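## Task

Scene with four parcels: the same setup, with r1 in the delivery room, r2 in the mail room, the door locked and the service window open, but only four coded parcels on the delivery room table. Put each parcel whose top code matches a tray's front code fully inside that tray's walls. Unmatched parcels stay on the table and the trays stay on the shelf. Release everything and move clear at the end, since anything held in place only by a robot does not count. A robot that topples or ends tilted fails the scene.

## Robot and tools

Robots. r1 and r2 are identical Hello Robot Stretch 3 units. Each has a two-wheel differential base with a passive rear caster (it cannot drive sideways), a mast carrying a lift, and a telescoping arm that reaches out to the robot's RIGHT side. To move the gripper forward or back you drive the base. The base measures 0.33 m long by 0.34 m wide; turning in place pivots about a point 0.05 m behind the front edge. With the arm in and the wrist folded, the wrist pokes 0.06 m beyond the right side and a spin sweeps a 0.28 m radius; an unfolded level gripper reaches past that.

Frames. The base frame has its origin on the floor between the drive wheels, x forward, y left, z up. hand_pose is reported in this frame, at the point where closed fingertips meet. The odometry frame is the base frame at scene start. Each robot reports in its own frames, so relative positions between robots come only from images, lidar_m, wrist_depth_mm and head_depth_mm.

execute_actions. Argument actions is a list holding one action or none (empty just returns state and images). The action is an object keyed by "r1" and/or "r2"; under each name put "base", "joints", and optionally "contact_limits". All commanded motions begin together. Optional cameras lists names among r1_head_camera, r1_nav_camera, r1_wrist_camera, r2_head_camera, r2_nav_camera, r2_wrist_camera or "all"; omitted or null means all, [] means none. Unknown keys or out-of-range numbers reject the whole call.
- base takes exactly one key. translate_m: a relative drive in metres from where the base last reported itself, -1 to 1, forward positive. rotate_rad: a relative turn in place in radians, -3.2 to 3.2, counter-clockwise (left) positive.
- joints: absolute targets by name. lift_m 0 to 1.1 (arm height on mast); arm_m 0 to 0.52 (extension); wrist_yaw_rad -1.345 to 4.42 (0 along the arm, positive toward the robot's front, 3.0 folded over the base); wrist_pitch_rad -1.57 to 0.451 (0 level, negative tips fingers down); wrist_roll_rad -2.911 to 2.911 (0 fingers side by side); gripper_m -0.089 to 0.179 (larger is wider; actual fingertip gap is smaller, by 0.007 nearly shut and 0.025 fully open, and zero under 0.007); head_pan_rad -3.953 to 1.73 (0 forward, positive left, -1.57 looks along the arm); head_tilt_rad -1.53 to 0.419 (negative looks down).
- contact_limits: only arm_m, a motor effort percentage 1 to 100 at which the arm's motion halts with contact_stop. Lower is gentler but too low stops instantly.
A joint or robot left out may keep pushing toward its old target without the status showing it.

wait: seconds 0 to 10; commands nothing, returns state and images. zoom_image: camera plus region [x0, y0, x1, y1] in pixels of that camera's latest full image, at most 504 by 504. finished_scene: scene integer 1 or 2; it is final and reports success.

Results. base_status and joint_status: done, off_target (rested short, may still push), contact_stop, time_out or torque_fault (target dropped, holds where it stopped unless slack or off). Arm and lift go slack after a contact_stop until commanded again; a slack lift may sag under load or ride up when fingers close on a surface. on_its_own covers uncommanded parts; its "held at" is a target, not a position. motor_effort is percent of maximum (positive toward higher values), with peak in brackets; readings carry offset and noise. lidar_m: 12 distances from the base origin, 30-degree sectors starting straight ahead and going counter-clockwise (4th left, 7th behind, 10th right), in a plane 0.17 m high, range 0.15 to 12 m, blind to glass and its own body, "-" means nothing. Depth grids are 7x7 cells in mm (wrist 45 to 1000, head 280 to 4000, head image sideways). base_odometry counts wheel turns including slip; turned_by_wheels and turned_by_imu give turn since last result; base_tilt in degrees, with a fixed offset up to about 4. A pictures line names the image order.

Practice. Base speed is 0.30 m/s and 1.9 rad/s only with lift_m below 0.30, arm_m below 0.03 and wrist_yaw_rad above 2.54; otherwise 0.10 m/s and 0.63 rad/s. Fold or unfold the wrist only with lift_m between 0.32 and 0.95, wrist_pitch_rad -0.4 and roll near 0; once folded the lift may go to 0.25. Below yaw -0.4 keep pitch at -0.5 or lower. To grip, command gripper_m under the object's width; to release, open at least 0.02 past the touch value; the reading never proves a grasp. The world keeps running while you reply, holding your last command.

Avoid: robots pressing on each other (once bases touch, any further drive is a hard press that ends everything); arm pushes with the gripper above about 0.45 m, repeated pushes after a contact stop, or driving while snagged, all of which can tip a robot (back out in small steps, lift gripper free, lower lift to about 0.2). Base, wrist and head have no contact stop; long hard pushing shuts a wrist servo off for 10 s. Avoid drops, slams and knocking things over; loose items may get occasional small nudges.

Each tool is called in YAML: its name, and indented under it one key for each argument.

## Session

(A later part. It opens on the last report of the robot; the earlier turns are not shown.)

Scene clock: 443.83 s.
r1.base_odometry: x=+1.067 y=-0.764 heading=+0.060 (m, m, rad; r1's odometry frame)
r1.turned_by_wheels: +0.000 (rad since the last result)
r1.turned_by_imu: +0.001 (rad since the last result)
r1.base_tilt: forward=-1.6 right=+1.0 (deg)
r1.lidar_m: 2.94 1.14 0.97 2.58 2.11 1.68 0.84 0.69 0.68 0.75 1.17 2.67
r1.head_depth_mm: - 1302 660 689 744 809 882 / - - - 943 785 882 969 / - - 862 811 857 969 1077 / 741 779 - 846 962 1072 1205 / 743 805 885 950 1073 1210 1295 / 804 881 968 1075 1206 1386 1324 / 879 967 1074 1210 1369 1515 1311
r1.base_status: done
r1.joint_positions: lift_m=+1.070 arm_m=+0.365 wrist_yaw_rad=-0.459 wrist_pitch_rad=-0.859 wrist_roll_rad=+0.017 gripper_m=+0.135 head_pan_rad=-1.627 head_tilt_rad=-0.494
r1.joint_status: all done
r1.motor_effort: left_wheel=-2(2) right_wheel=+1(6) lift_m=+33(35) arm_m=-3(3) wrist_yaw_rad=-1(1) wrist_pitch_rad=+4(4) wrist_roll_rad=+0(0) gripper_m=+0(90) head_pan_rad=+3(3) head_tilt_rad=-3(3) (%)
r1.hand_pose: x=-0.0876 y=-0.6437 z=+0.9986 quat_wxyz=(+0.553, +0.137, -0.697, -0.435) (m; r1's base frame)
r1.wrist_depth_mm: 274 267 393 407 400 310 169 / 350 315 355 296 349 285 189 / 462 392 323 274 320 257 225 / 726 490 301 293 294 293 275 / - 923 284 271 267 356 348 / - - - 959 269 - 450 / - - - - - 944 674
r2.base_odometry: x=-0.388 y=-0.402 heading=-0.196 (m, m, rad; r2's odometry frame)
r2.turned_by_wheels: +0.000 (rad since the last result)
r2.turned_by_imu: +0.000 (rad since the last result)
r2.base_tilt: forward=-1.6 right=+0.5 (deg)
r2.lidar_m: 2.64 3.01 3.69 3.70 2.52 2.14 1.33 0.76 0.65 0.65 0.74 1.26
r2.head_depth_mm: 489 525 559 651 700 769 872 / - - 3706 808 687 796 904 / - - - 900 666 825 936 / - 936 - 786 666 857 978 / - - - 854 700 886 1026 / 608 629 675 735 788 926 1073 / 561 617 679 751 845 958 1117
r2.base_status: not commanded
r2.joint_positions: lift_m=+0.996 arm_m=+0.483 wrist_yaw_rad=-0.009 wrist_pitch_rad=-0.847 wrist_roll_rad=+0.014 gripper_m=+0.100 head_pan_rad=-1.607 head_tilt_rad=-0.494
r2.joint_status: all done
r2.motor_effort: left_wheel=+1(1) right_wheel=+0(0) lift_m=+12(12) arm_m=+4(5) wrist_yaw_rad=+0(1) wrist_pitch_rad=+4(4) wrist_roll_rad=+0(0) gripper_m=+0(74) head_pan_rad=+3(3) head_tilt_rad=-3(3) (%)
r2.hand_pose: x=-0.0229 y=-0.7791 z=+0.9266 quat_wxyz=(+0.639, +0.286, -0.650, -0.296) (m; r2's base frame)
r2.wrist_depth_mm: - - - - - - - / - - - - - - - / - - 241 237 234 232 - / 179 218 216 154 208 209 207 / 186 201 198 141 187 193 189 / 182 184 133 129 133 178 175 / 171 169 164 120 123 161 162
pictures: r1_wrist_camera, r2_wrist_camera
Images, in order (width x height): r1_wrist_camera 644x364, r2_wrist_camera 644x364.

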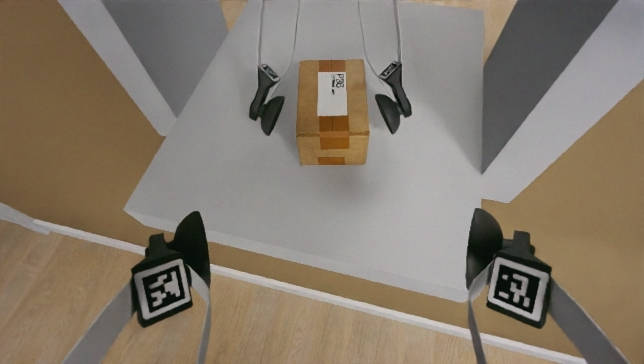

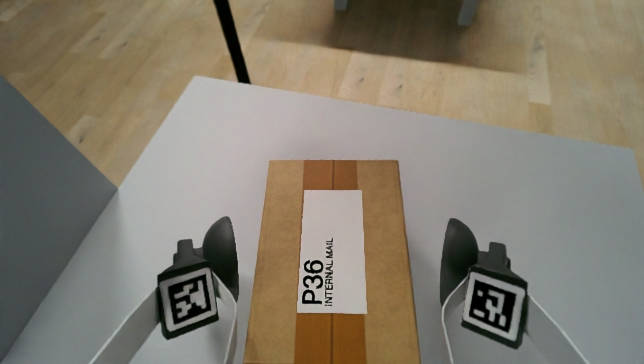

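execute_actions:
  actions: []

Scene clock: 454.77 s.
r1.base_odometry: x=+1.067 y=-0.764 heading=+0.060 (m, m, rad; r1's odometry frame)
r1.turned_by_wheels: +0.000 (rad since the last result)
r1.turned_by_imu: +0.000 (rad since the last result)
r1.base_tilt: forward=-1.6 right=+1.0 (deg)
r1.lidar_m: 2.94 1.14 0.97 2.58 2.11 1.68 0.85 0.69 0.68 0.75 1.17 2.68
r1.head_depth_mm: - 1300 660 690 742 810 880 / - - - 942 787 882 970 / - - 864 810 858 970 1080 / 743 779 - 849 964 1075 1201 / 743 805 886 954 1079 1211 1290 / 805 882 967 1074 1208 1388 1321 / 879 966 1073 1209 1378 1528 1319
r1.base_status: done
r1.joint_positions: lift_m=+1.070 arm_m=+0.365 wrist_yaw_rad=-0.459 wrist_pitch_rad=-0.859 wrist_roll_rad=+0.017 gripper_m=+0.135 head_pan_rad=-1.627 head_tilt_rad=-0.494
r1.joint_status: all done
r1.motor_effort: left_wheel=-2(2) right_wheel=+2(6) lift_m=+32(35) arm_m=-3(3) wrist_yaw_rad=-1(1) wrist_pitch_rad=+4(4) wrist_roll_rad=+0(0) gripper_m=+1(90) head_pan_rad=+3(3) head_tilt_rad=-3(3) (%)
r1.hand_pose: x=-0.0876 y=-0.6437 z=+0.9986 quat_wxyz=(+0.553, +0.137, -0.697, -0.435) (m; r1's base frame)
r1.wrist_depth_mm: 274 266 396 409 398 310 169 / 347 313 358 295 353 281 189 / 462 390 326 271 319 259 225 / 709 478 299 295 292 291 274 / - 922 283 271 268 355 346 / - - - 965 267 - 454 / - - - - - 935 679
r2.base_odometry: x=-0.388 y=-0.402 heading=-0.196 (m, m, rad; r2's odometry frame)
r2.turned_by_wheels: +0.000 (rad since the last result)
r2.turned_by_imu: +0.000 (rad since the last result)
r2.base_tilt: forward=-1.6 right=+0.6 (deg)
r2.lidar_m: 2.64 3.02 3.70 3.69 2.52 2.14 1.33 0.76 0.65 0.65 0.74 1.26
r2.head_depth_mm: 489 528 559 652 696 772 870 / - - 3729 803 690 799 900 / - - - 893 665 824 938 / - 937 - 785 666 857 976 / - - - 852 701 890 1021 / 606 628 675 734 784 925 1068 / 561 615 677 752 845 967 1123
r2.base_status: not commanded
r2.joint_positions: lift_m=+0.996 arm_m=+0.483 wrist_yaw_rad=-0.009 wrist_pitch_rad=-0.847 wrist_roll_rad=+0.014 gripper_m=+0.100 head_pan_rad=-1.607 head_tilt_rad=-0.494
r2.joint_status: all done
r2.motor_effort: left_wheel=+1(1) right_wheel=-1(0) lift_m=+12(12) arm_m=+4(5) wrist_yaw_rad=-1(1) wrist_pitch_rad=+4(4) wrist_roll_rad=+0(0) gripper_m=+0(74) head_pan_rad=+4(3) head_tilt_rad=-4(3) (%)
r2.hand_pose: x=-0.0229 y=-0.7791 z=+0.9266 quat_wxyz=(+0.639, +0.286, -0.650, -0.296) (m; r2's base frame)
r2.wrist_depth_mm: - - - - - - - / - - - - - - - / - - 240 237 235 232 - / 180 219 216 154 207 209 207 / 186 200 198 141 186 193 189 / 182 184 133 129 133 179 175 / 170 169 164 120 123 160 162
pictures: r1_head_camera (sideways: a quarter turn clockwise sets it upright), r1_nav_camera (sideways: a quarter turn counterclockwise sets it upright), r1_wrist_camera, r2_head_camera (sideways: a quarter turn clockwise sets it upright), r2_nav_camera (sideways: a quarter turn counterclockwise sets it upright), r2_wrist_camera
Images, in order (width x height): r1_head_camera 896x504, r1_nav_camera 672x504, r1_wrist_camera 644x364, r2_head_camera 896x504, r2_nav_camera 672x504, r2_wrist_camera 644x364.

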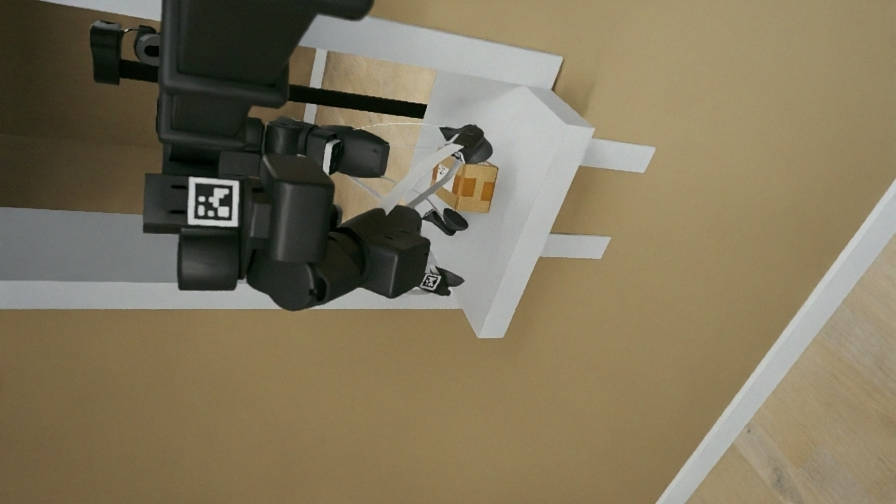

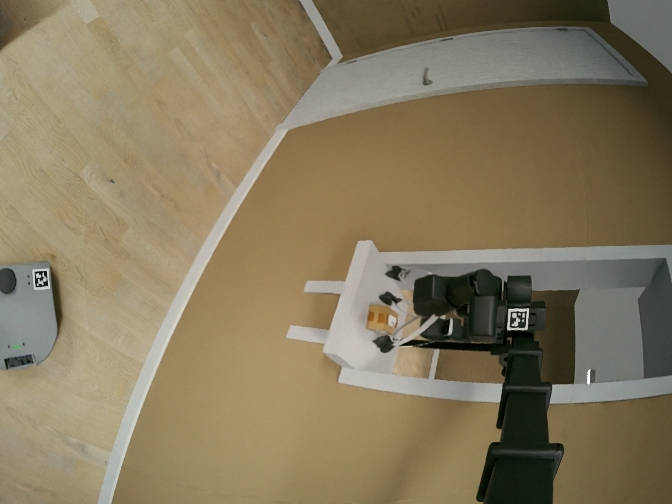

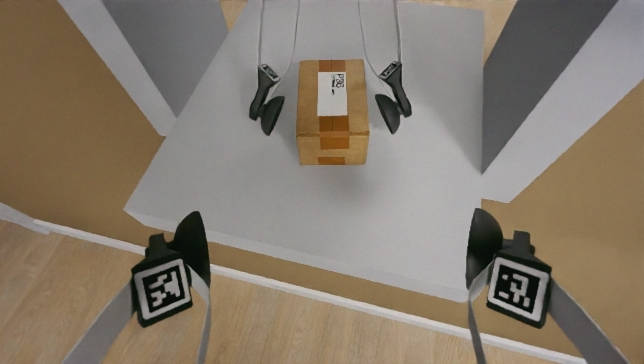

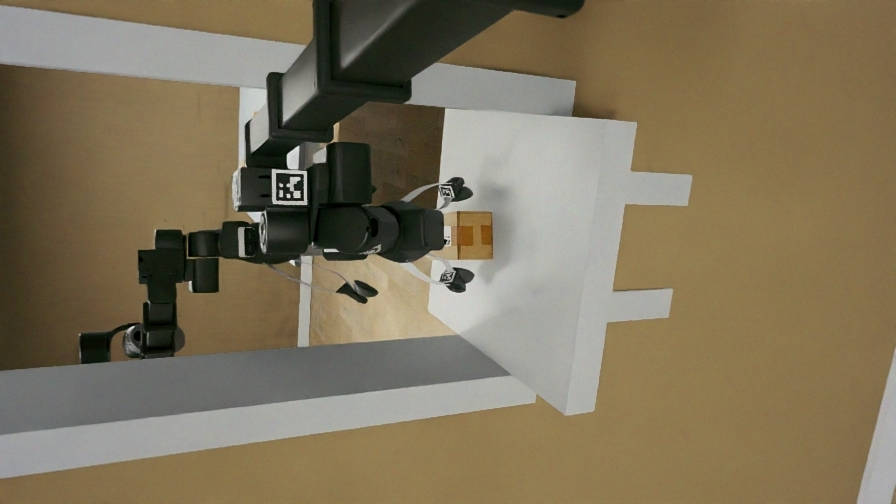

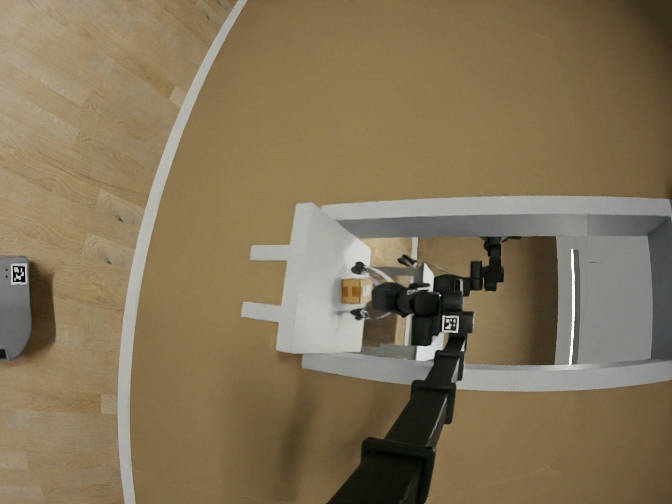

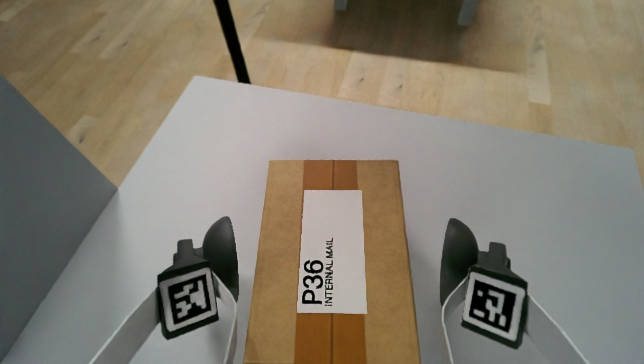

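execute_actions:
  actions:
    - {"r2": {"joints": {"gripper_m": 0.013}}, "r1": {"joints": {"arm_m": 0.33}}}
  cameras: ["r1_wrist_camera", "r2_wrist_camera", "r2_head_camera"]

Scene clock: 458.50 s.
r1.base_odometry: x=+1.067 y=-0.764 heading=+0.060 (m, m, rad; r1's odometry frame)
r1.turned_by_wheels: +0.000 (rad since the last result)
r1.turned_by_imu: +0.001 (rad since the last result)
r1.base_tilt: forward=-1.7 right=+1.0 (deg)
r1.lidar_m: 2.94 1.14 0.97 2.58 2.10 1.68 0.85 0.69 0.68 0.75 1.17 2.68
r1.head_depth_mm: - 1298 655 689 744 809 882 / - - - 946 787 883 972 / - - 865 811 855 968 1081 / 742 784 - 827 962 1079 1199 / 742 806 888 948 1072 1210 1291 / 806 882 968 1072 1209 1378 1323 / 880 968 1074 1203 1375 1521 1315
r1.base_status: not commanded
r1.joint_positions: lift_m=+1.070 arm_m=+0.330 wrist_yaw_rad=-0.459 wrist_pitch_rad=-0.859 wrist_roll_rad=+0.017 gripper_m=+0.135 head_pan_rad=-1.627 head_tilt_rad=-0.494
r1.joint_status: all done
r1.motor_effort: left_wheel=-3(2) right_wheel=+1(2) lift_m=+32(33) arm_m=-2(1) wrist_yaw_rad=-1(1) wrist_pitch_rad=+4(4) wrist_roll_rad=+0(0) gripper_m=+0(0) head_pan_rad=+3(3) head_tilt_rad=-3(3) (%)
r1.hand_pose: x=-0.0876 y=-0.6087 z=+0.9986 quat_wxyz=(+0.553, +0.137, -0.697, -0.435) (m; r1's base frame)
r1.wrist_depth_mm: 316 302 392 405 404 240 191 / 401 352 360 298 359 242 222 / 539 427 326 312 324 282 264 / 826 323 300 295 291 350 315 / - - 797 297 275 428 391 / - - - - 799 - 519 / - - - - - 995 769
r2.base_odometry: x=-0.388 y=-0.402 heading=-0.196 (m, m, rad; r2's odometry frame)
r2.turned_by_wheels: +0.000 (rad since the last result)
r2.turned_by_imu: +0.000 (rad since the last result)
r2.base_tilt: forward=-1.6 right=+0.6 (deg)
r2.lidar_m: 2.64 3.04 3.70 3.68 2.52 2.14 1.33 0.76 0.65 0.65 0.74 1.26
r2.head_depth_mm: 489 529 559 652 698 770 872 / - - 3812 786 690 800 902 / - - - 898 667 829 940 / - 995 - 788 669 858 984 / - - - 851 701 889 1025 / 605 629 675 734 787 926 1065 / 562 615 677 754 845 963 1122
r2.base_status: not commanded
r2.joint_positions: lift_m=+0.996 arm_m=+0.483 wrist_yaw_rad=-0.009 wrist_pitch_rad=-0.847 wrist_roll_rad=+0.014 gripper_m=+0.014 head_pan_rad=-1.607 head_tilt_rad=-0.494
r2.joint_status: all done
r2.motor_effort: left_wheel=+2(2) right_wheel=-2(2) lift_m=+12(12) arm_m=+4(4) wrist_yaw_rad=-1(1) wrist_pitch_rad=+4(4) wrist_roll_rad=+0(0) gripper_m=-18(93) head_pan_rad=+3(3) head_tilt_rad=-4(3) (%)
r2.hand_pose: x=-0.0229 y=-0.7791 z=+0.9266 quat_wxyz=(+0.639, +0.286, -0.650, -0.296) (m; r2's base frame)
r2.wrist_depth_mm: - - - - - - - / - - - - - - - / - - 240 237 234 233 - / 180 219 216 154 204 209 207 / 187 199 198 140 144 192 190 / 182 184 - 129 129 177 175 / 171 170 164 120 121 162 162
pictures: r1_wrist_camera, r2_head_camera (sideways: a quarter turn clockwise sets it upright), r2_wrist_camera
Images, in order (width x height): r1_wrist_camera 644x364, r2_head_camera 896x504, r2_wrist_camera 644x364.

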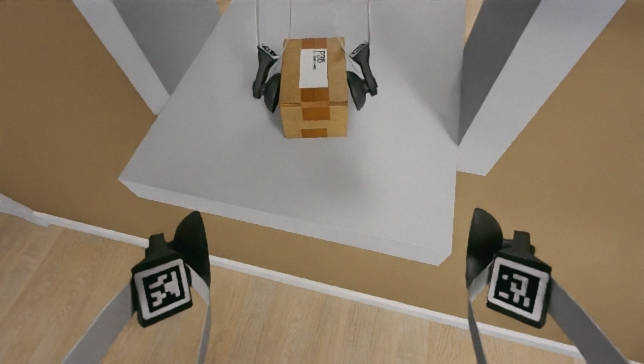

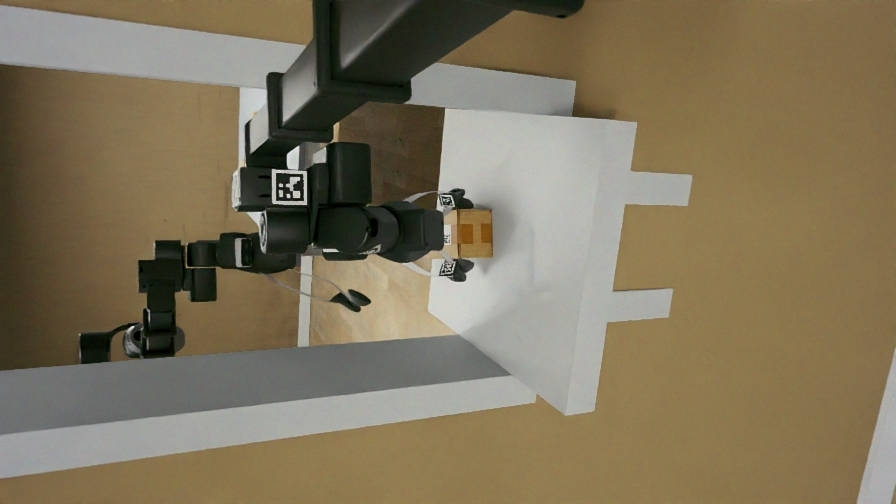

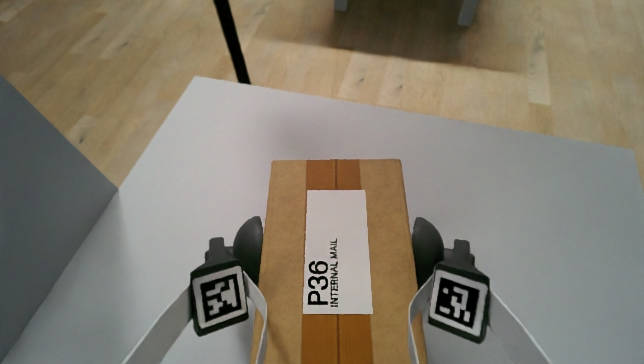

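execute_actions:
  actions:
    - {"r2": {"joints": {"lift_m": 1.06, "arm_m": 0.28}}, "r1": {"joints": {"arm_m": 0.16}}}
  cameras: ["r2_wrist_camera", "r2_head_camera", "r2_nav_camera"]

Scene clock: 502.27 s.
r1.base_odometry: x=+1.067 y=-0.764 heading=+0.060 (m, m, rad; r1's odometry frame)
r1.turned_by_wheels: +0.000 (rad since the last result)
r1.turned_by_imu: +0.001 (rad since the last result)
r1.base_tilt: forward=-1.5 right=+1.0 (deg)
r1.lidar_m: 2.93 1.14 0.97 2.59 2.10 1.68 0.85 0.69 0.68 0.75 1.17 2.68
r1.head_depth_mm: - 1302 651 689 743 810 883 / - - - - 778 883 971 / - - - - 896 970 1079 / 742 794 - - 995 1072 1206 / 746 807 877 976 1078 1207 1292 / 806 879 968 1074 1207 1378 1325 / 880 965 1075 1206 1378 1517 1311
r1.base_status: not commanded
r1.joint_positions: lift_m=+1.070 arm_m=+0.160 wrist_yaw_rad=-0.459 wrist_pitch_rad=-0.859 wrist_roll_rad=+0.017 gripper_m=+0.135 head_pan_rad=-1.627 head_tilt_rad=-0.494
r1.joint_status: all done
r1.motor_effort: left_wheel=-3(2) right_wheel=+1(3) lift_m=+33(33) arm_m=-2(1) wrist_yaw_rad=-1(1) wrist_pitch_rad=+4(4) wrist_roll_rad=+0(0) gripper_m=+1(0) head_pan_rad=+3(3) head_tilt_rad=-3(3) (%)
r1.hand_pose: x=-0.0876 y=-0.4387 z=+0.9986 quat_wxyz=(+0.553, +0.137, -0.697, -0.435) (m; r1's base frame)
r1.wrist_depth_mm: 517 430 417 406 360 338 315 / 642 390 370 367 423 393 365 / 868 746 647 566 521 463 426 / - - 860 746 639 576 510 / - - - - 850 689 631 / - - - - - - 840 / - - - - - - -
r2.base_odometry: x=-0.388 y=-0.402 heading=-0.196 (m, m, rad; r2's odometry frame)
r2.turned_by_wheels: +0.000 (rad since the last result)
r2.turned_by_imu: +0.000 (rad since the last result)
r2.base_tilt: forward=-1.6 right=+0.5 (deg)
r2.lidar_m: 2.64 3.01 3.70 3.68 2.53 2.13 1.33 0.76 0.65 0.65 0.74 1.26
r2.head_depth_mm: 489 516 584 629 692 771 868 / - - - 763 690 796 902 / - - - 897 639 827 939 / - - - 905 640 860 981 / - 1099 - 854 698 889 1024 / 604 630 676 733 789 926 1071 / 561 616 680 755 844 964 1122
r2.base_status: not commanded
r2.joint_positions: lift_m=+1.059 arm_m=+0.280 wrist_yaw_rad=-0.009 wrist_pitch_rad=-0.854 wrist_roll_rad=+0.014 gripper_m=+0.014 head_pan_rad=-1.607 head_tilt_rad=-0.494
r2.joint_status: all done
r2.motor_effort: left_wheel=+2(2) right_wheel=-2(1) lift_m=+53(53) arm_m=-3(4) wrist_yaw_rad=-1(1) wrist_pitch_rad=+8(8) wrist_roll_rad=+0(0) gripper_m=-17(18) head_pan_rad=+3(3) head_tilt_rad=-3(5) (%)
r2.hand_pose: x=-0.0229 y=-0.5756 z=+0.9888 quat_wxyz=(+0.638, +0.288, -0.649, -0.298) (m; r2's base frame)
r2.wrist_depth_mm: 209 269 408 403 399 - 197 / 232 279 359 356 351 341 185 / 323 298 324 320 313 300 175 / 461 301 291 149 274 272 181 / 797 269 268 139 140 254 223 / - 252 - 130 129 289 292 / - - - 122 124 305 398
pictures: r2_head_camera (sideways: a quarter turn clockwise sets it upright), r2_nav_camera (sideways: a quarter turn counterclockwise sets it upright), r2_wrist_camera
Images, in order (width x height): r2_head_camera 896x504, r2_nav_camera 672x504, r2_wrist_camera 644x364.

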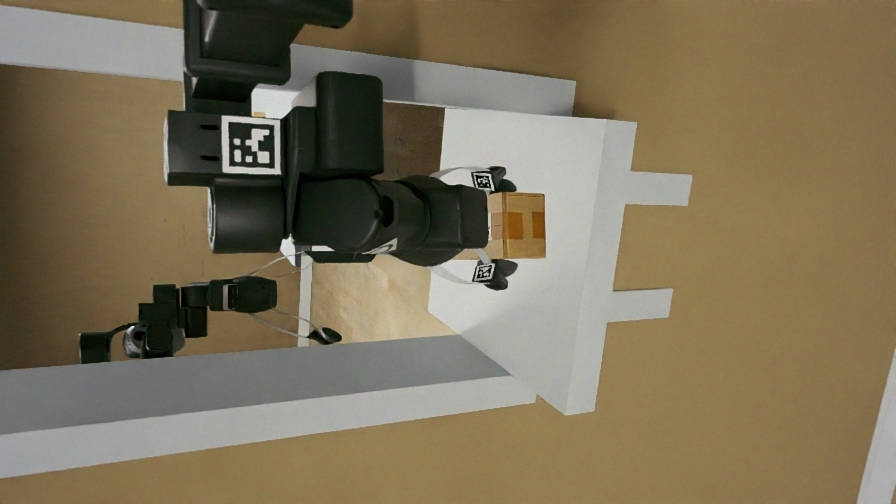

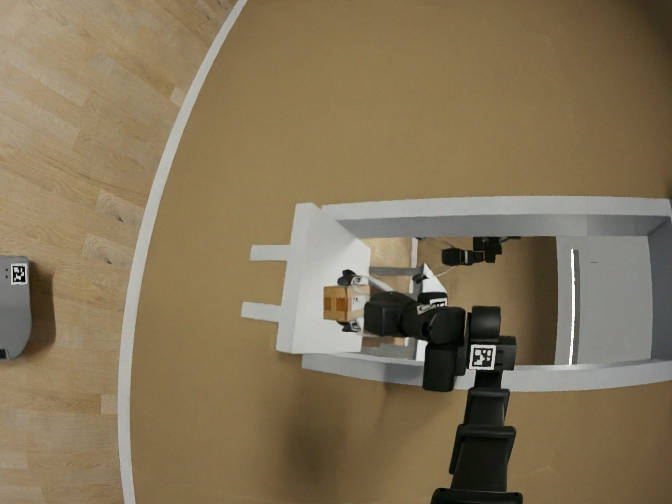

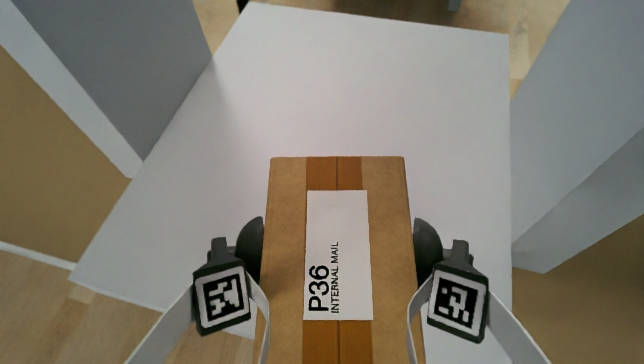

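execute_actions:
  actions:
    - {"r2": {"base": {"rotate_rad": 1.45}, "joints": {"lift_m": 0.785, "arm_m": 0.005, "wrist_yaw_rad": 2.62, "head_pan_rad": -0.1, "head_tilt_rad": -0.3}}, "r1": {"joints": {"arm_m": 0.02}}}
  cameras: ["r2_wrist_camera", "r2_head_camera", "r2_nav_camera"]

Scene clock: 514.50 s.
r1.base_odometry: x=+1.067 y=-0.764 heading=+0.060 (m, m, rad; r1's odometry frame)
r1.turned_by_wheels: +0.000 (rad since the last result)
r1.turned_by_imu: +0.001 (rad since the last result)
r1.base_tilt: forward=-1.6 right=+0.9 (deg)
r1.lidar_m: 2.94 1.14 0.97 2.59 2.11 1.68 0.84 0.69 0.68 0.75 1.17 2.67
r1.head_depth_mm: - - - - - - - / - - - - - - - / - - - - - - - / 741 809 - - - - - / 745 806 882 951 1070 - 1258 / 808 882 968 1073 1213 1381 1321 / 880 969 1074 1210 1376 1519 1313
r1.base_status: not commanded
r1.joint_positions: lift_m=+1.070 arm_m=+0.020 wrist_yaw_rad=-0.459 wrist_pitch_rad=-0.859 wrist_roll_rad=+0.017 gripper_m=+0.135 head_pan_rad=-1.627 head_tilt_rad=-0.494
r1.joint_status: all done
r1.motor_effort: left_wheel=-2(2) right_wheel=+1(1) lift_m=+33(32) arm_m=-2(4) wrist_yaw_rad=-1(1) wrist_pitch_rad=+4(4) wrist_roll_rad=+0(0) gripper_m=+0(0) head_pan_rad=+3(3) head_tilt_rad=-3(3) (%)
r1.hand_pose: x=-0.0876 y=-0.2987 z=+0.9986 quat_wxyz=(+0.553, +0.137, -0.697, -0.435) (m; r1's base frame)
r1.wrist_depth_mm: 675 456 431 482 474 444 422 / 847 760 681 612 558 518 476 / - 984 822 755 667 622 558 / - - - 969 839 739 669 / - - - - - 915 819 / - - - - - - - / - - - - - - -
r2.base_odometry: x=-0.388 y=-0.402 heading=+1.254 (m, m, rad; r2's odometry frame)
r2.turned_by_wheels: +1.450 (rad since the last result)
r2.turned_by_imu: +1.430 (rad since the last result)
r2.base_tilt: forward=-1.6 right=+0.5 (deg)
r2.lidar_m: 3.70 2.73 2.14 1.70 0.83 0.66 0.65 0.70 1.06 2.64 2.84 3.75
r2.head_depth_mm: 3143 3266 3481 3495 2780 1959 1523 / 3133 3251 3537 3606 2712 1964 1516 / 3144 3315 3464 3648 2759 1935 1528 / 3137 3333 3526 3674 2806 1979 1532 / 3203 3349 3549 3675 2824 1955 1538 / 3174 3363 3558 3748 2793 1970 1523 / 3238 3384 3538 3713 2814 1952 1539
r2.base_status: done
r2.joint_positions: lift_m=+0.786 arm_m=+0.005 wrist_yaw_rad=+2.618 wrist_pitch_rad=-0.854 wrist_roll_rad=+0.014 gripper_m=+0.014 head_pan_rad=-0.107 head_tilt_rad=-0.310
r2.joint_status: all done
r2.motor_effort: left_wheel=-1(5) right_wheel=+2(6) lift_m=+13(48) arm_m=-3(4) wrist_yaw_rad=+2(2) wrist_pitch_rad=+8(8) wrist_roll_rad=+0(0) gripper_m=-17(17) head_pan_rad=+3(44) head_tilt_rad=+4(23) (%)
r2.hand_pose: x=+0.0539 y=-0.0204 z=+0.7156 quat_wxyz=(+0.451, +0.701, +0.113, +0.541) (m; r2's base frame)
r2.wrist_depth_mm: - - - - - - - / - - - - - - - / - - - - - - - / - - - 149 - - - / - - 979 139 140 939 921 / 921 905 - 130 129 870 870 / 848 838 - 122 124 792 793
pictures: r2_head_camera (sideways: a quarter turn clockwise sets it upright), r2_nav_camera (sideways: a quarter turn counterclockwise sets it upright), r2_wrist_camera
Images, in order (width x height): r2_head_camera 896x504, r2_nav_camera 672x504, r2_wrist_camera 644x364.

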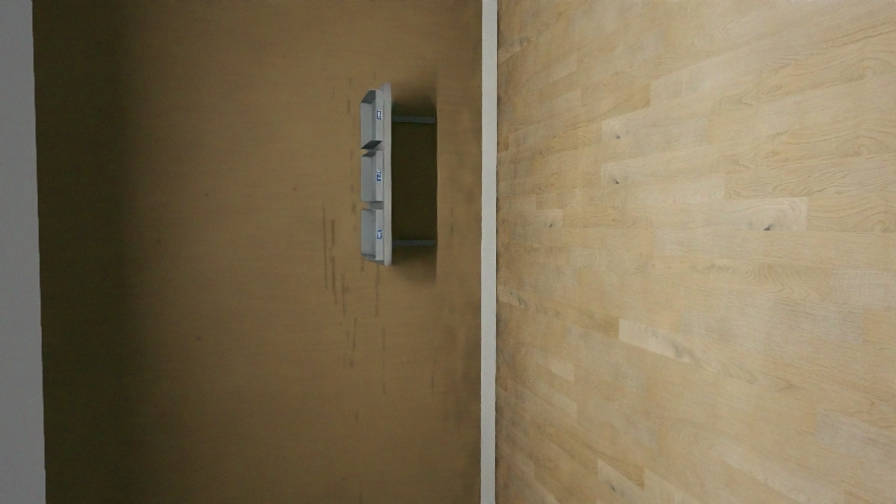

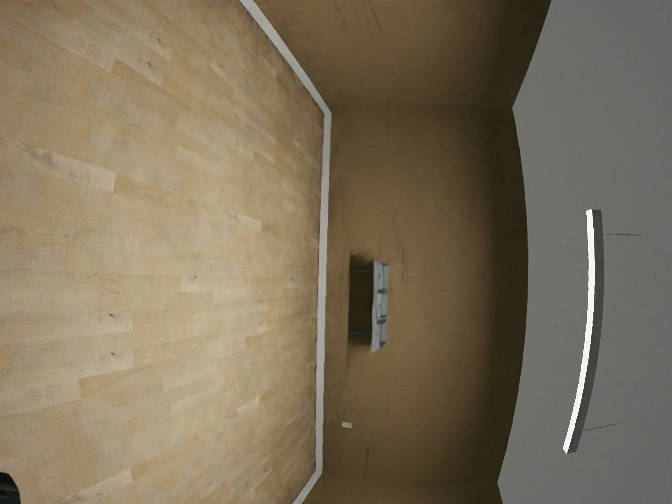

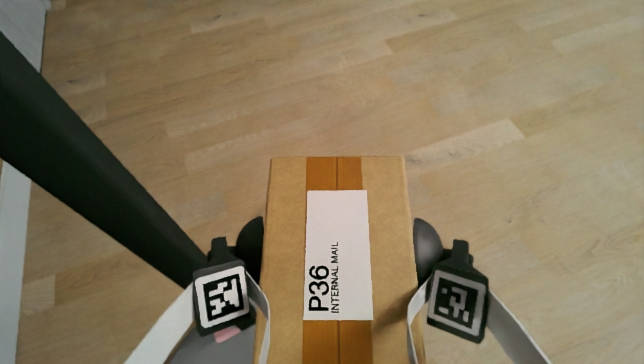

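execute_actions:
  actions:
    - {"r2": {"base": {"translate_m": 1.0}, "joints": {"lift_m": 0.29, "wrist_pitch_rad": -0.47}}}
  cameras: ["r2_wrist_camera", "r2_head_camera"]

execute_actions:
  actions:
    - {"r2": {"base": {"translate_m": 1.0}, "joints": {"head_pan_rad": -0.3, "head_tilt_rad": -0.45}}}
  cameras: ["r2_wrist_camera", "r2_head_camera"]

Scene clock: 530.93 s.
r1.base_odometry: x=+1.067 y=-0.764 heading=+0.060 (m, m, rad; r1's odometry frame)
r1.turned_by_wheels: +0.000 (rad since the last result)
r1.turned_by_imu: +0.001 (rad since the last result)
r1.base_tilt: forward=-1.6 right=+0.9 (deg)
r1.lidar_m: 2.94 1.14 0.97 2.58 2.10 1.68 0.84 0.69 0.68 0.75 1.18 2.68
r1.head_depth_mm: - - - - - - - / - - - - - - - / - - - - - - - / 743 809 - - - - - / 744 805 880 947 1073 - 1263 / 806 880 967 1076 1205 1380 1330 / 880 966 1070 1210 1379 1511 1312
r1.base_status: not commanded
r1.joint_positions: lift_m=+1.070 arm_m=+0.020 wrist_yaw_rad=-0.459 wrist_pitch_rad=-0.859 wrist_roll_rad=+0.017 gripper_m=+0.135 head_pan_rad=-1.627 head_tilt_rad=-0.494
r1.joint_status: not commanded
r1.motor_effort: left_wheel=-3(2) right_wheel=+1(2) lift_m=+33(33) arm_m=-2(2) wrist_yaw_rad=-1(0) wrist_pitch_rad=+4(4) wrist_roll_rad=+0(0) gripper_m=+0(0) head_pan_rad=+3(3) head_tilt_rad=-4(3) (%)
r1.hand_pose: x=-0.0876 y=-0.2987 z=+0.9986 quat_wxyz=(+0.553, +0.137, -0.697, -0.435) (m; r1's base frame)
r1.wrist_depth_mm: 664 458 438 477 479 446 420 / 845 743 671 613 573 516 472 / - 955 840 744 665 603 552 / - - - 946 852 755 669 / - - - - - 903 850 / - - - - - - - / - - - - - - -
r2.base_odometry: x=-0.077 y=+0.548 heading=+1.254 (m, m, rad; r2's odometry frame)
r2.turned_by_wheels: +0.000 (rad since the last result)
r2.turned_by_imu: -0.001 (rad since the last result)
r2.base_tilt: forward=-1.6 right=+0.5 (deg)
r2.lidar_m: 2.69 2.58 2.05 2.00 2.08 1.67 1.64 1.78 2.67 2.76 2.97 2.72
r2.head_depth_mm: 2293 2380 2506 2650 2730 1954 1516 / 2289 2406 2510 2648 2735 1945 1514 / 2279 2389 2532 2650 2749 1970 1513 / 2289 2395 2532 2697 2746 1980 1521 / 2313 2449 2574 2713 2772 1963 1517 / 2325 2448 2560 2722 2812 1986 1512 / 2335 2465 2555 2737 2841 1973 1542
r2.base_status: done
r2.joint_positions: lift_m=+0.291 arm_m=+0.005 wrist_yaw_rad=+2.618 wrist_pitch_rad=-0.500 wrist_roll_rad=+0.014 gripper_m=+0.014 head_pan_rad=-0.107 head_tilt_rad=-0.309
r2.joint_status: all done
r2.motor_effort: left_wheel=-1(7) right_wheel=+1(8) lift_m=+13(9) arm_m=-3(3) wrist_yaw_rad=+2(2) wrist_pitch_rad=+16(18) wrist_roll_rad=+0(0) gripper_m=-17(18) head_pan_rad=+4(3) head_tilt_rad=+4(5) (%)
r2.hand_pose: x=+0.0854 y=+0.0343 z=+0.2855 quat_wxyz=(+0.347, +0.711, -0.010, +0.612) (m; r2's base frame)
r2.wrist_depth_mm: - - - - - - - / - - - - - - - / 899 881 870 842 837 831 823 / 715 716 689 149 625 677 663 / 613 589 584 139 140 564 560 / - 519 - 130 129 483 481 / - - - 122 123 419 419
pictures: r2_head_camera (sideways: a quarter turn clockwise sets it upright), r2_wrist_camera
Images, in order (width x height): r2_head_camera 896x504, r2_wrist_camera 644x364.

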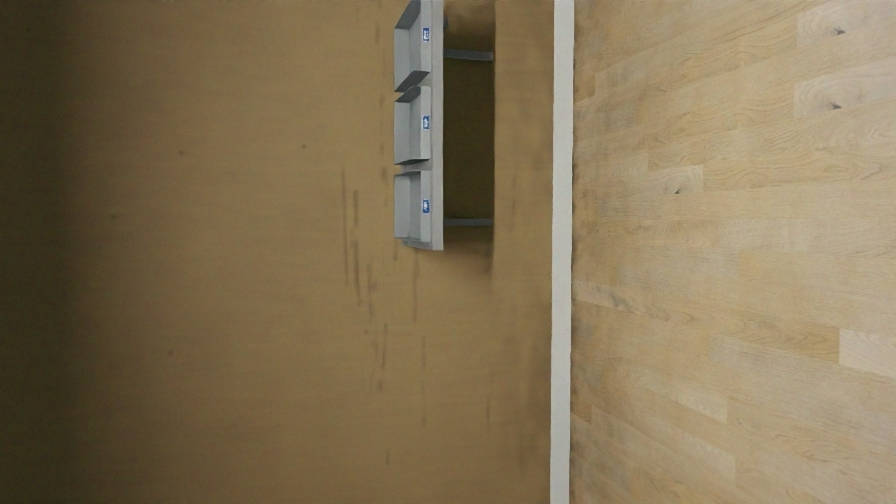

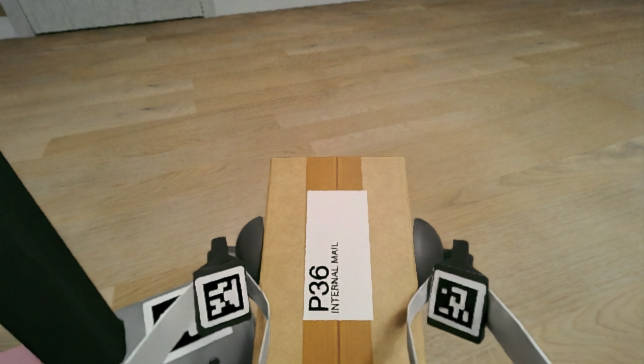

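Scene clock: 535.97 s.
r1.base_odometry: x=+1.067 y=-0.764 heading=+0.060 (m, m, rad; r1's odometry frame)
r1.turned_by_wheels: +0.000 (rad since the last result)
r1.turned_by_imu: +0.001 (rad since the last result)
r1.base_tilt: forward=-1.6 right=+1.1 (deg)
r1.lidar_m: 2.93 1.14 0.97 2.58 2.10 1.67 0.84 0.69 0.68 0.75 1.17 2.68
r1.head_depth_mm: - - - - - - - / - - - - - - - / - - - - - - - / 742 810 - - - - - / 743 805 878 949 1071 - 1259 / 807 880 970 1074 1206 1377 1326 / 880 969 1073 1208 1378 1514 1324
r1.base_status: not commanded
r1.joint_positions: lift_m=+1.070 arm_m=+0.020 wrist_yaw_rad=-0.459 wrist_pitch_rad=-0.859 wrist_roll_rad=+0.017 gripper_m=+0.135 head_pan_rad=-1.627 head_tilt_rad=-0.494
r1.joint_status: not commanded
r1.motor_effort: left_wheel=-2(3) right_wheel=+1(2) lift_m=+33(33) arm_m=-2(2) wrist_yaw_rad=-1(0) wrist_pitch_rad=+4(4) wrist_roll_rad=+0(0) gripper_m=+1(1) head_pan_rad=+3(3) head_tilt_rad=-3(3) (%)
r1.hand_pose: x=-0.0876 y=-0.2987 z=+0.9986 quat_wxyz=(+0.553, +0.137, -0.697, -0.435) (m; r1's base frame)
r1.wrist_depth_mm: 670 458 433 479 478 444 419 / 847 755 680 607 556 519 481 / - 968 830 750 672 609 557 / - - - 985 865 736 672 / - - - - - 925 842 / - - - - - - - / - - - - - - -
r2.base_odometry: x=+0.235 y=+1.498 heading=+1.254 (m, m, rad; r2's odometry frame)
r2.turned_by_wheels: +0.000 (rad since the last result)
r2.turned_by_imu: -0.001 (rad since the last result)
r2.base_tilt: forward=-1.6 right=+0.5 (deg)
r2.lidar_m: 1.69 1.83 1.93 1.91 2.04 2.67 2.65 2.86 2.92 2.88 2.16 1.71
r2.head_depth_mm: 1474 1597 1702 1677 2007 1674 1345 / 1453 1571 1689 1538 2003 1678 1352 / 1440 1550 1655 1514 1959 1697 1355 / 1418 1516 1628 1558 1932 1677 1363 / 1396 1498 1615 1701 1896 1685 1356 / 1377 1469 1578 1716 1858 1711 1363 / 1363 1459 1571 1693 1825 1693 1370
r2.base_status: done
r2.joint_positions: lift_m=+0.291 arm_m=+0.005 wrist_yaw_rad=+2.618 wrist_pitch_rad=-0.500 wrist_roll_rad=+0.014 gripper_m=+0.014 head_pan_rad=-0.293 head_tilt_rad=-0.445
r2.joint_status: all done
r2.motor_effort: left_wheel=-1(7) right_wheel=+1(7) lift_m=+13(13) arm_m=-3(3) wrist_yaw_rad=+2(1) wrist_pitch_rad=+16(16) wrist_roll_rad=+0(0) gripper_m=-17(17) head_pan_rad=-4(22) head_tilt_rad=-3(20) (%)
r2.hand_pose: x=+0.0854 y=+0.0343 z=+0.2855 quat_wxyz=(+0.347, +0.711, -0.010, +0.612) (m; r2's base frame)
r2.wrist_depth_mm: - - - - - - - / - - - - - - - / 893 881 879 855 840 841 817 / 710 704 696 150 631 679 660 / 607 587 584 139 140 567 562 / - 512 - 130 129 484 481 / - - - 122 124 419 423
pictures: r2_head_camera (sideways: a quarter turn clockwise sets it upright), r2_wrist_camera
Images, in order (width x height): r2_head_camera 896x504, r2_wrist_camera 644x364.

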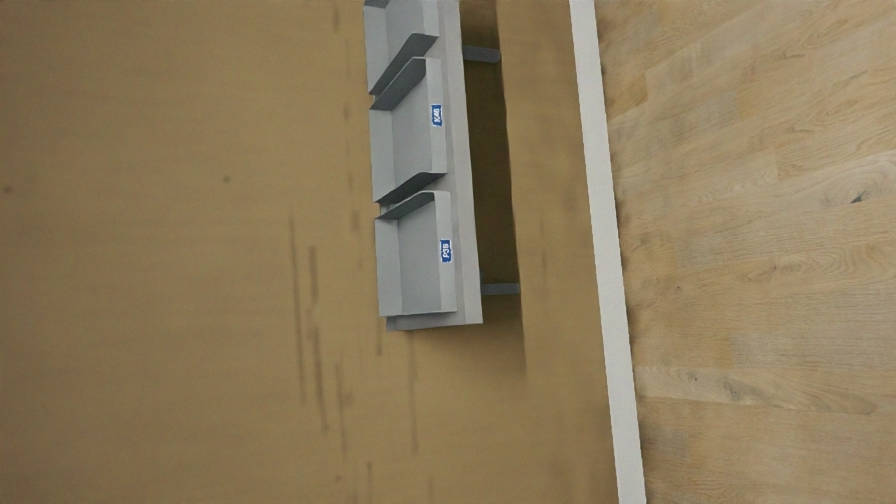

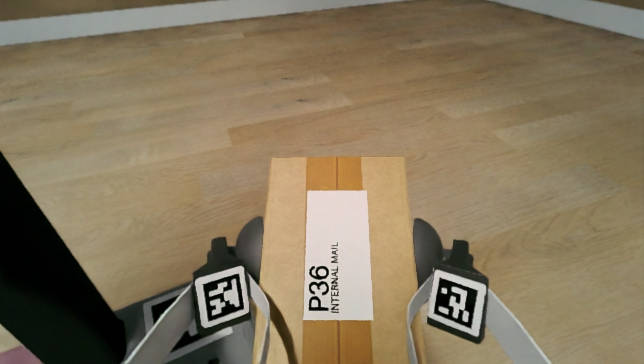

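execute_actions:
  actions:
    - {"r2": {"base": {"translate_m": 0.66}, "joints": {"lift_m": 0.956, "arm_m": 0.51, "wrist_yaw_rad": 0.2, "head_pan_rad": -0.48, "head_tilt_rad": -0.62}}}
  cameras: ["r2_wrist_camera", "r2_head_camera", "r2_nav_camera"]

Scene clock: 556.23 s.
r1.base_odometry: x=+1.067 y=-0.764 heading=+0.060 (m, m, rad; r1's odometry frame)
r1.turned_by_wheels: +0.000 (rad since the last result)
r1.turned_by_imu: +0.001 (rad since the last result)
r1.base_tilt: forward=-1.5 right=+1.0 (deg)
r1.lidar_m: 2.94 1.14 0.97 2.58 2.10 1.68 0.85 0.69 0.68 0.75 1.17 2.67
r1.head_depth_mm: - - - - - - - / - - - - - - - / - - - - - - - / 742 809 - - - - - / 744 806 879 946 1069 - 1260 / 808 880 970 1075 1211 1377 1318 / 883 968 1075 1204 1374 1521 1312
r1.base_status: not commanded
r1.joint_positions: lift_m=+1.070 arm_m=+0.020 wrist_yaw_rad=-0.459 wrist_pitch_rad=-0.859 wrist_roll_rad=+0.017 gripper_m=+0.135 head_pan_rad=-1.627 head_tilt_rad=-0.494
r1.joint_status: not commanded
r1.motor_effort: left_wheel=-3(2) right_wheel=+2(3) lift_m=+33(33) arm_m=-2(2) wrist_yaw_rad=+0(1) wrist_pitch_rad=+4(4) wrist_roll_rad=+0(0) gripper_m=+0(1) head_pan_rad=+3(3) head_tilt_rad=-3(3) (%)
r1.hand_pose: x=-0.0876 y=-0.2987 z=+0.9986 quat_wxyz=(+0.553, +0.137, -0.697, -0.435) (m; r1's base frame)
r1.wrist_depth_mm: 671 458 435 477 481 443 418 / 861 740 676 615 566 516 477 / - 985 842 746 669 613 555 / - - - 991 830 737 672 / - - - - - 922 847 / - - - - - - - / - - - - - - -
r2.base_odometry: x=+0.441 y=+2.126 heading=+1.254 (m, m, rad; r2's odometry frame)
r2.turned_by_wheels: +0.000 (rad since the last result)
r2.turned_by_imu: -0.003 (rad since the last result)
r2.base_tilt: forward=-1.6 right=+0.5 (deg)
r2.lidar_m: 1.03 1.12 1.68 1.83 1.97 2.93 3.29 3.58 3.00 2.83 1.32 1.05
r2.head_depth_mm: 979 1089 1188 959 1614 1454 1209 / 946 1042 1143 922 1564 1445 1216 / 915 1008 1107 934 810 1452 1215 / 882 974 1073 975 780 1451 1216 / 850 934 1038 969 1238 1451 1216 / 825 905 1001 1115 1265 1395 1226 / 803 873 966 1071 1216 1363 1224
r2.base_status: done
r2.joint_positions: lift_m=+0.955 arm_m=+0.510 wrist_yaw_rad=+0.201 wrist_pitch_rad=-0.500 wrist_roll_rad=+0.014 gripper_m=+0.014 head_pan_rad=-0.473 head_tilt_rad=-0.612
r2.joint_status: all done
r2.motor_effort: left_wheel=-1(7) right_wheel=+0(6) lift_m=+53(52) arm_m=+4(5) wrist_yaw_rad=-1(2) wrist_pitch_rad=+16(16) wrist_roll_rad=+0(0) gripper_m=-17(17) head_pan_rad=-3(19) head_tilt_rad=-6(19) (%)
r2.hand_pose: x=+0.0210 y=-0.8636 z=+0.9499 quat_wxyz=(+0.695, +0.242, -0.669, -0.107) (m; r2's base frame)
r2.wrist_depth_mm: 864 - - - - - - / 893 - - - - - - / 921 - - - - - - / 518 - - 150 - - - / 526 - - 139 140 - - / - - - 130 129 - - / - - - 122 123 - -
pictures: r2_head_camera (sideways: a quarter turn clockwise sets it upright), r2_nav_camera (sideways: a quarter turn counterclockwise sets it upright), r2_wrist_camera
Images, in order (width x height): r2_head_camera 896x504, r2_nav_camera 672x504, r2_wrist_camera 644x364.

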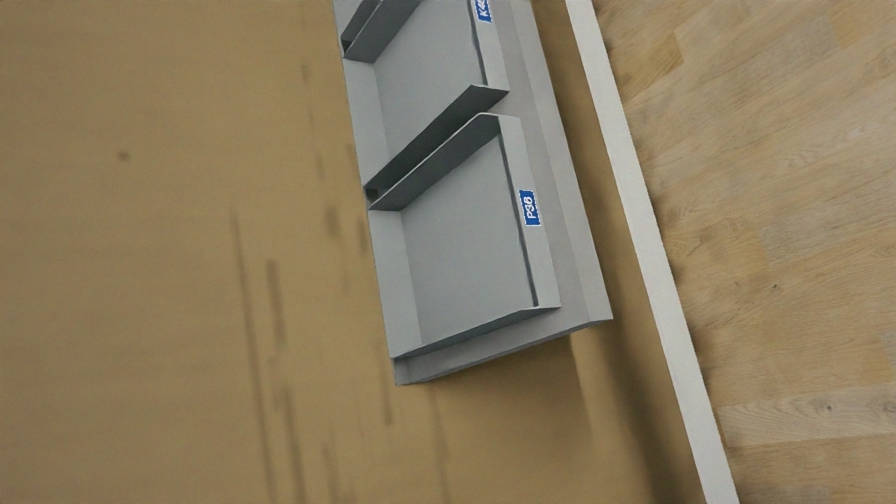

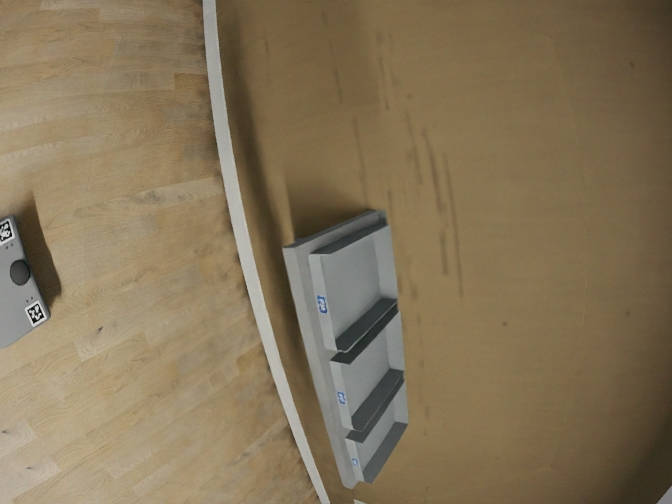

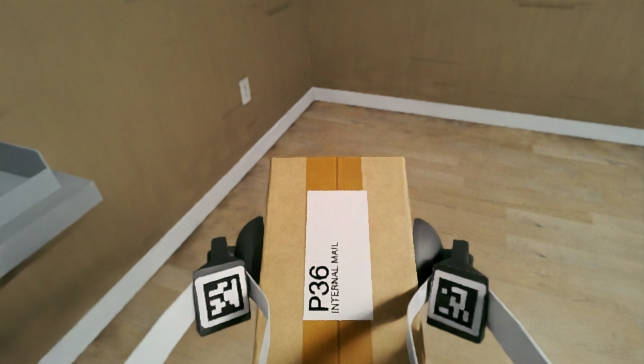

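execute_actions:
  actions:
    - {"r2": {"base": {"rotate_rad": 1.12}, "joints": {"wrist_pitch_rad": -0.84, "head_pan_rad": -1.6, "head_tilt_rad": -0.62}}}
  cameras: ["r2_wrist_camera", "r2_head_camera", "r2_nav_camera"]

Scene clock: 568.60 s.
r1.base_odometry: x=+1.067 y=-0.764 heading=+0.060 (m, m, rad; r1's odometry frame)
r1.turned_by_wheels: +0.000 (rad since the last result)
r1.turned_by_imu: +0.001 (rad since the last result)
r1.base_tilt: forward=-1.4 right=+1.1 (deg)
r1.lidar_m: 2.93 1.14 0.97 2.59 2.11 1.68 0.85 0.69 0.68 0.75 1.17 2.68
r1.head_depth_mm: - - - - - - - / - - - - - - - / - - - - - - - / 742 811 - - - - - / 745 806 877 948 1069 - 1265 / 808 880 969 1070 1207 1378 1315 / 880 969 1075 1213 1379 1518 1314
r1.base_status: not commanded
r1.joint_positions: lift_m=+1.070 arm_m=+0.020 wrist_yaw_rad=-0.459 wrist_pitch_rad=-0.859 wrist_roll_rad=+0.017 gripper_m=+0.135 head_pan_rad=-1.627 head_tilt_rad=-0.494
r1.joint_status: not commanded
r1.motor_effort: left_wheel=-2(2) right_wheel=+1(2) lift_m=+33(33) arm_m=-2(2) wrist_yaw_rad=-1(0) wrist_pitch_rad=+4(4) wrist_roll_rad=+0(0) gripper_m=+0(0) head_pan_rad=+4(3) head_tilt_rad=-3(3) (%)
r1.hand_pose: x=-0.0876 y=-0.2987 z=+0.9986 quat_wxyz=(+0.553, +0.137, -0.697, -0.435) (m; r1's base frame)
r1.wrist_depth_mm: 664 459 436 476 486 451 417 / 855 760 673 611 563 526 482 / - 973 877 776 667 613 564 / - - - 982 862 741 671 / - - - - - 908 844 / - - - - - - - / - - - - - - -
r2.base_odometry: x=+0.441 y=+2.126 heading=+2.374 (m, m, rad; r2's odometry frame)
r2.turned_by_wheels: +1.120 (rad since the last result)
r2.turned_by_imu: +1.103 (rad since the last result)
r2.base_tilt: forward=-1.6 right=+0.5 (deg)
r2.lidar_m: 1.84 1.82 2.03 3.31 3.31 3.58 2.97 2.38 1.25 1.04 1.03 1.15
r2.head_depth_mm: 989 1096 - - 1662 1446 1217 / 950 1027 1155 913 1575 1454 1216 / 916 985 1145 936 1489 1450 1226 / 887 965 1060 887 791 1446 1217 / 856 943 1047 970 1257 1431 1220 / 829 908 1002 1105 1270 1397 1216 / 804 881 969 1076 1219 1365 1221
r2.base_status: done
r2.joint_positions: lift_m=+0.955 arm_m=+0.510 wrist_yaw_rad=+0.201 wrist_pitch_rad=-0.852 wrist_roll_rad=+0.014 gripper_m=+0.014 head_pan_rad=-1.593 head_tilt_rad=-0.612
r2.joint_status: all done
r2.motor_effort: left_wheel=-1(7) right_wheel=+1(9) lift_m=+53(53) arm_m=+4(4) wrist_yaw_rad=+0(0) wrist_pitch_rad=+7(15) wrist_roll_rad=+0(0) gripper_m=-17(17) head_pan_rad=-3(44) head_tilt_rad=-5(5) (%)
r2.hand_pose: x=+0.0084 y=-0.8021 z=+0.8850 quat_wxyz=(+0.666, +0.354, -0.616, -0.229) (m; r2's base frame)
r2.wrist_depth_mm: 330 338 350 356 367 378 387 / 378 388 378 334 335 336 347 / 447 454 349 354 355 303 345 / 537 545 326 149 310 289 302 / 685 687 296 139 140 273 261 / 938 877 - 130 130 260 220 / - - 253 122 124 245 217
pictures: r2_head_camera (sideways: a quarter turn clockwise sets it upright), r2_nav_camera (sideways: a quarter turn counterclockwise sets it upright), r2_wrist_camera
Images, in order (width x height): r2_head_camera 896x504, r2_nav_camera 672x504, r2_wrist_camera 644x364.

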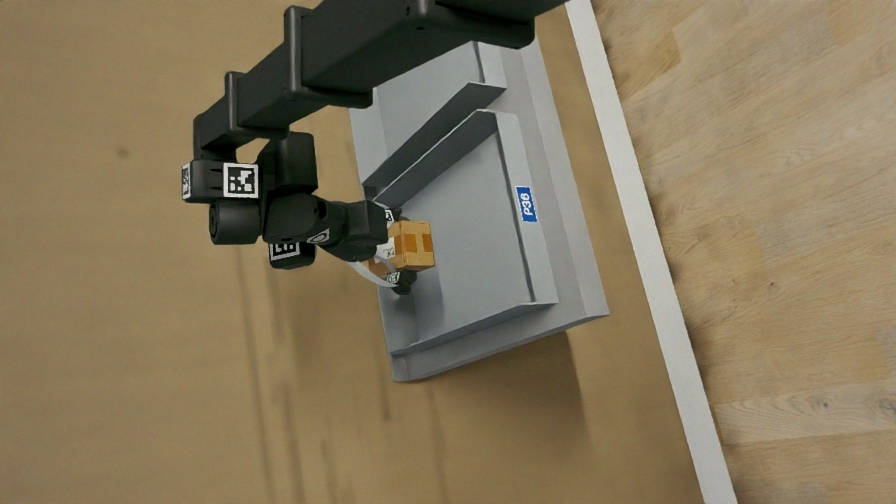

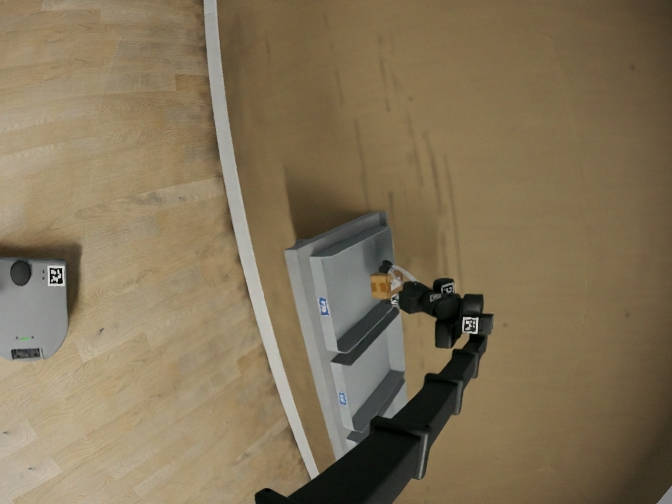

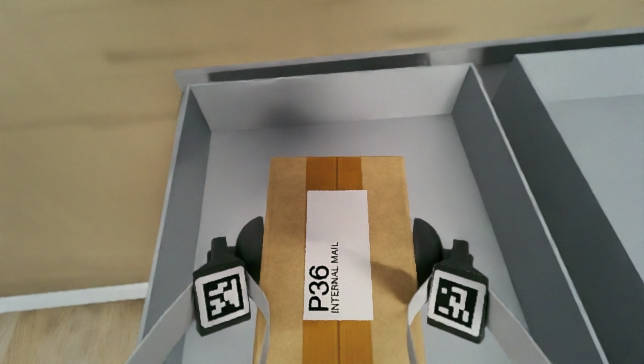

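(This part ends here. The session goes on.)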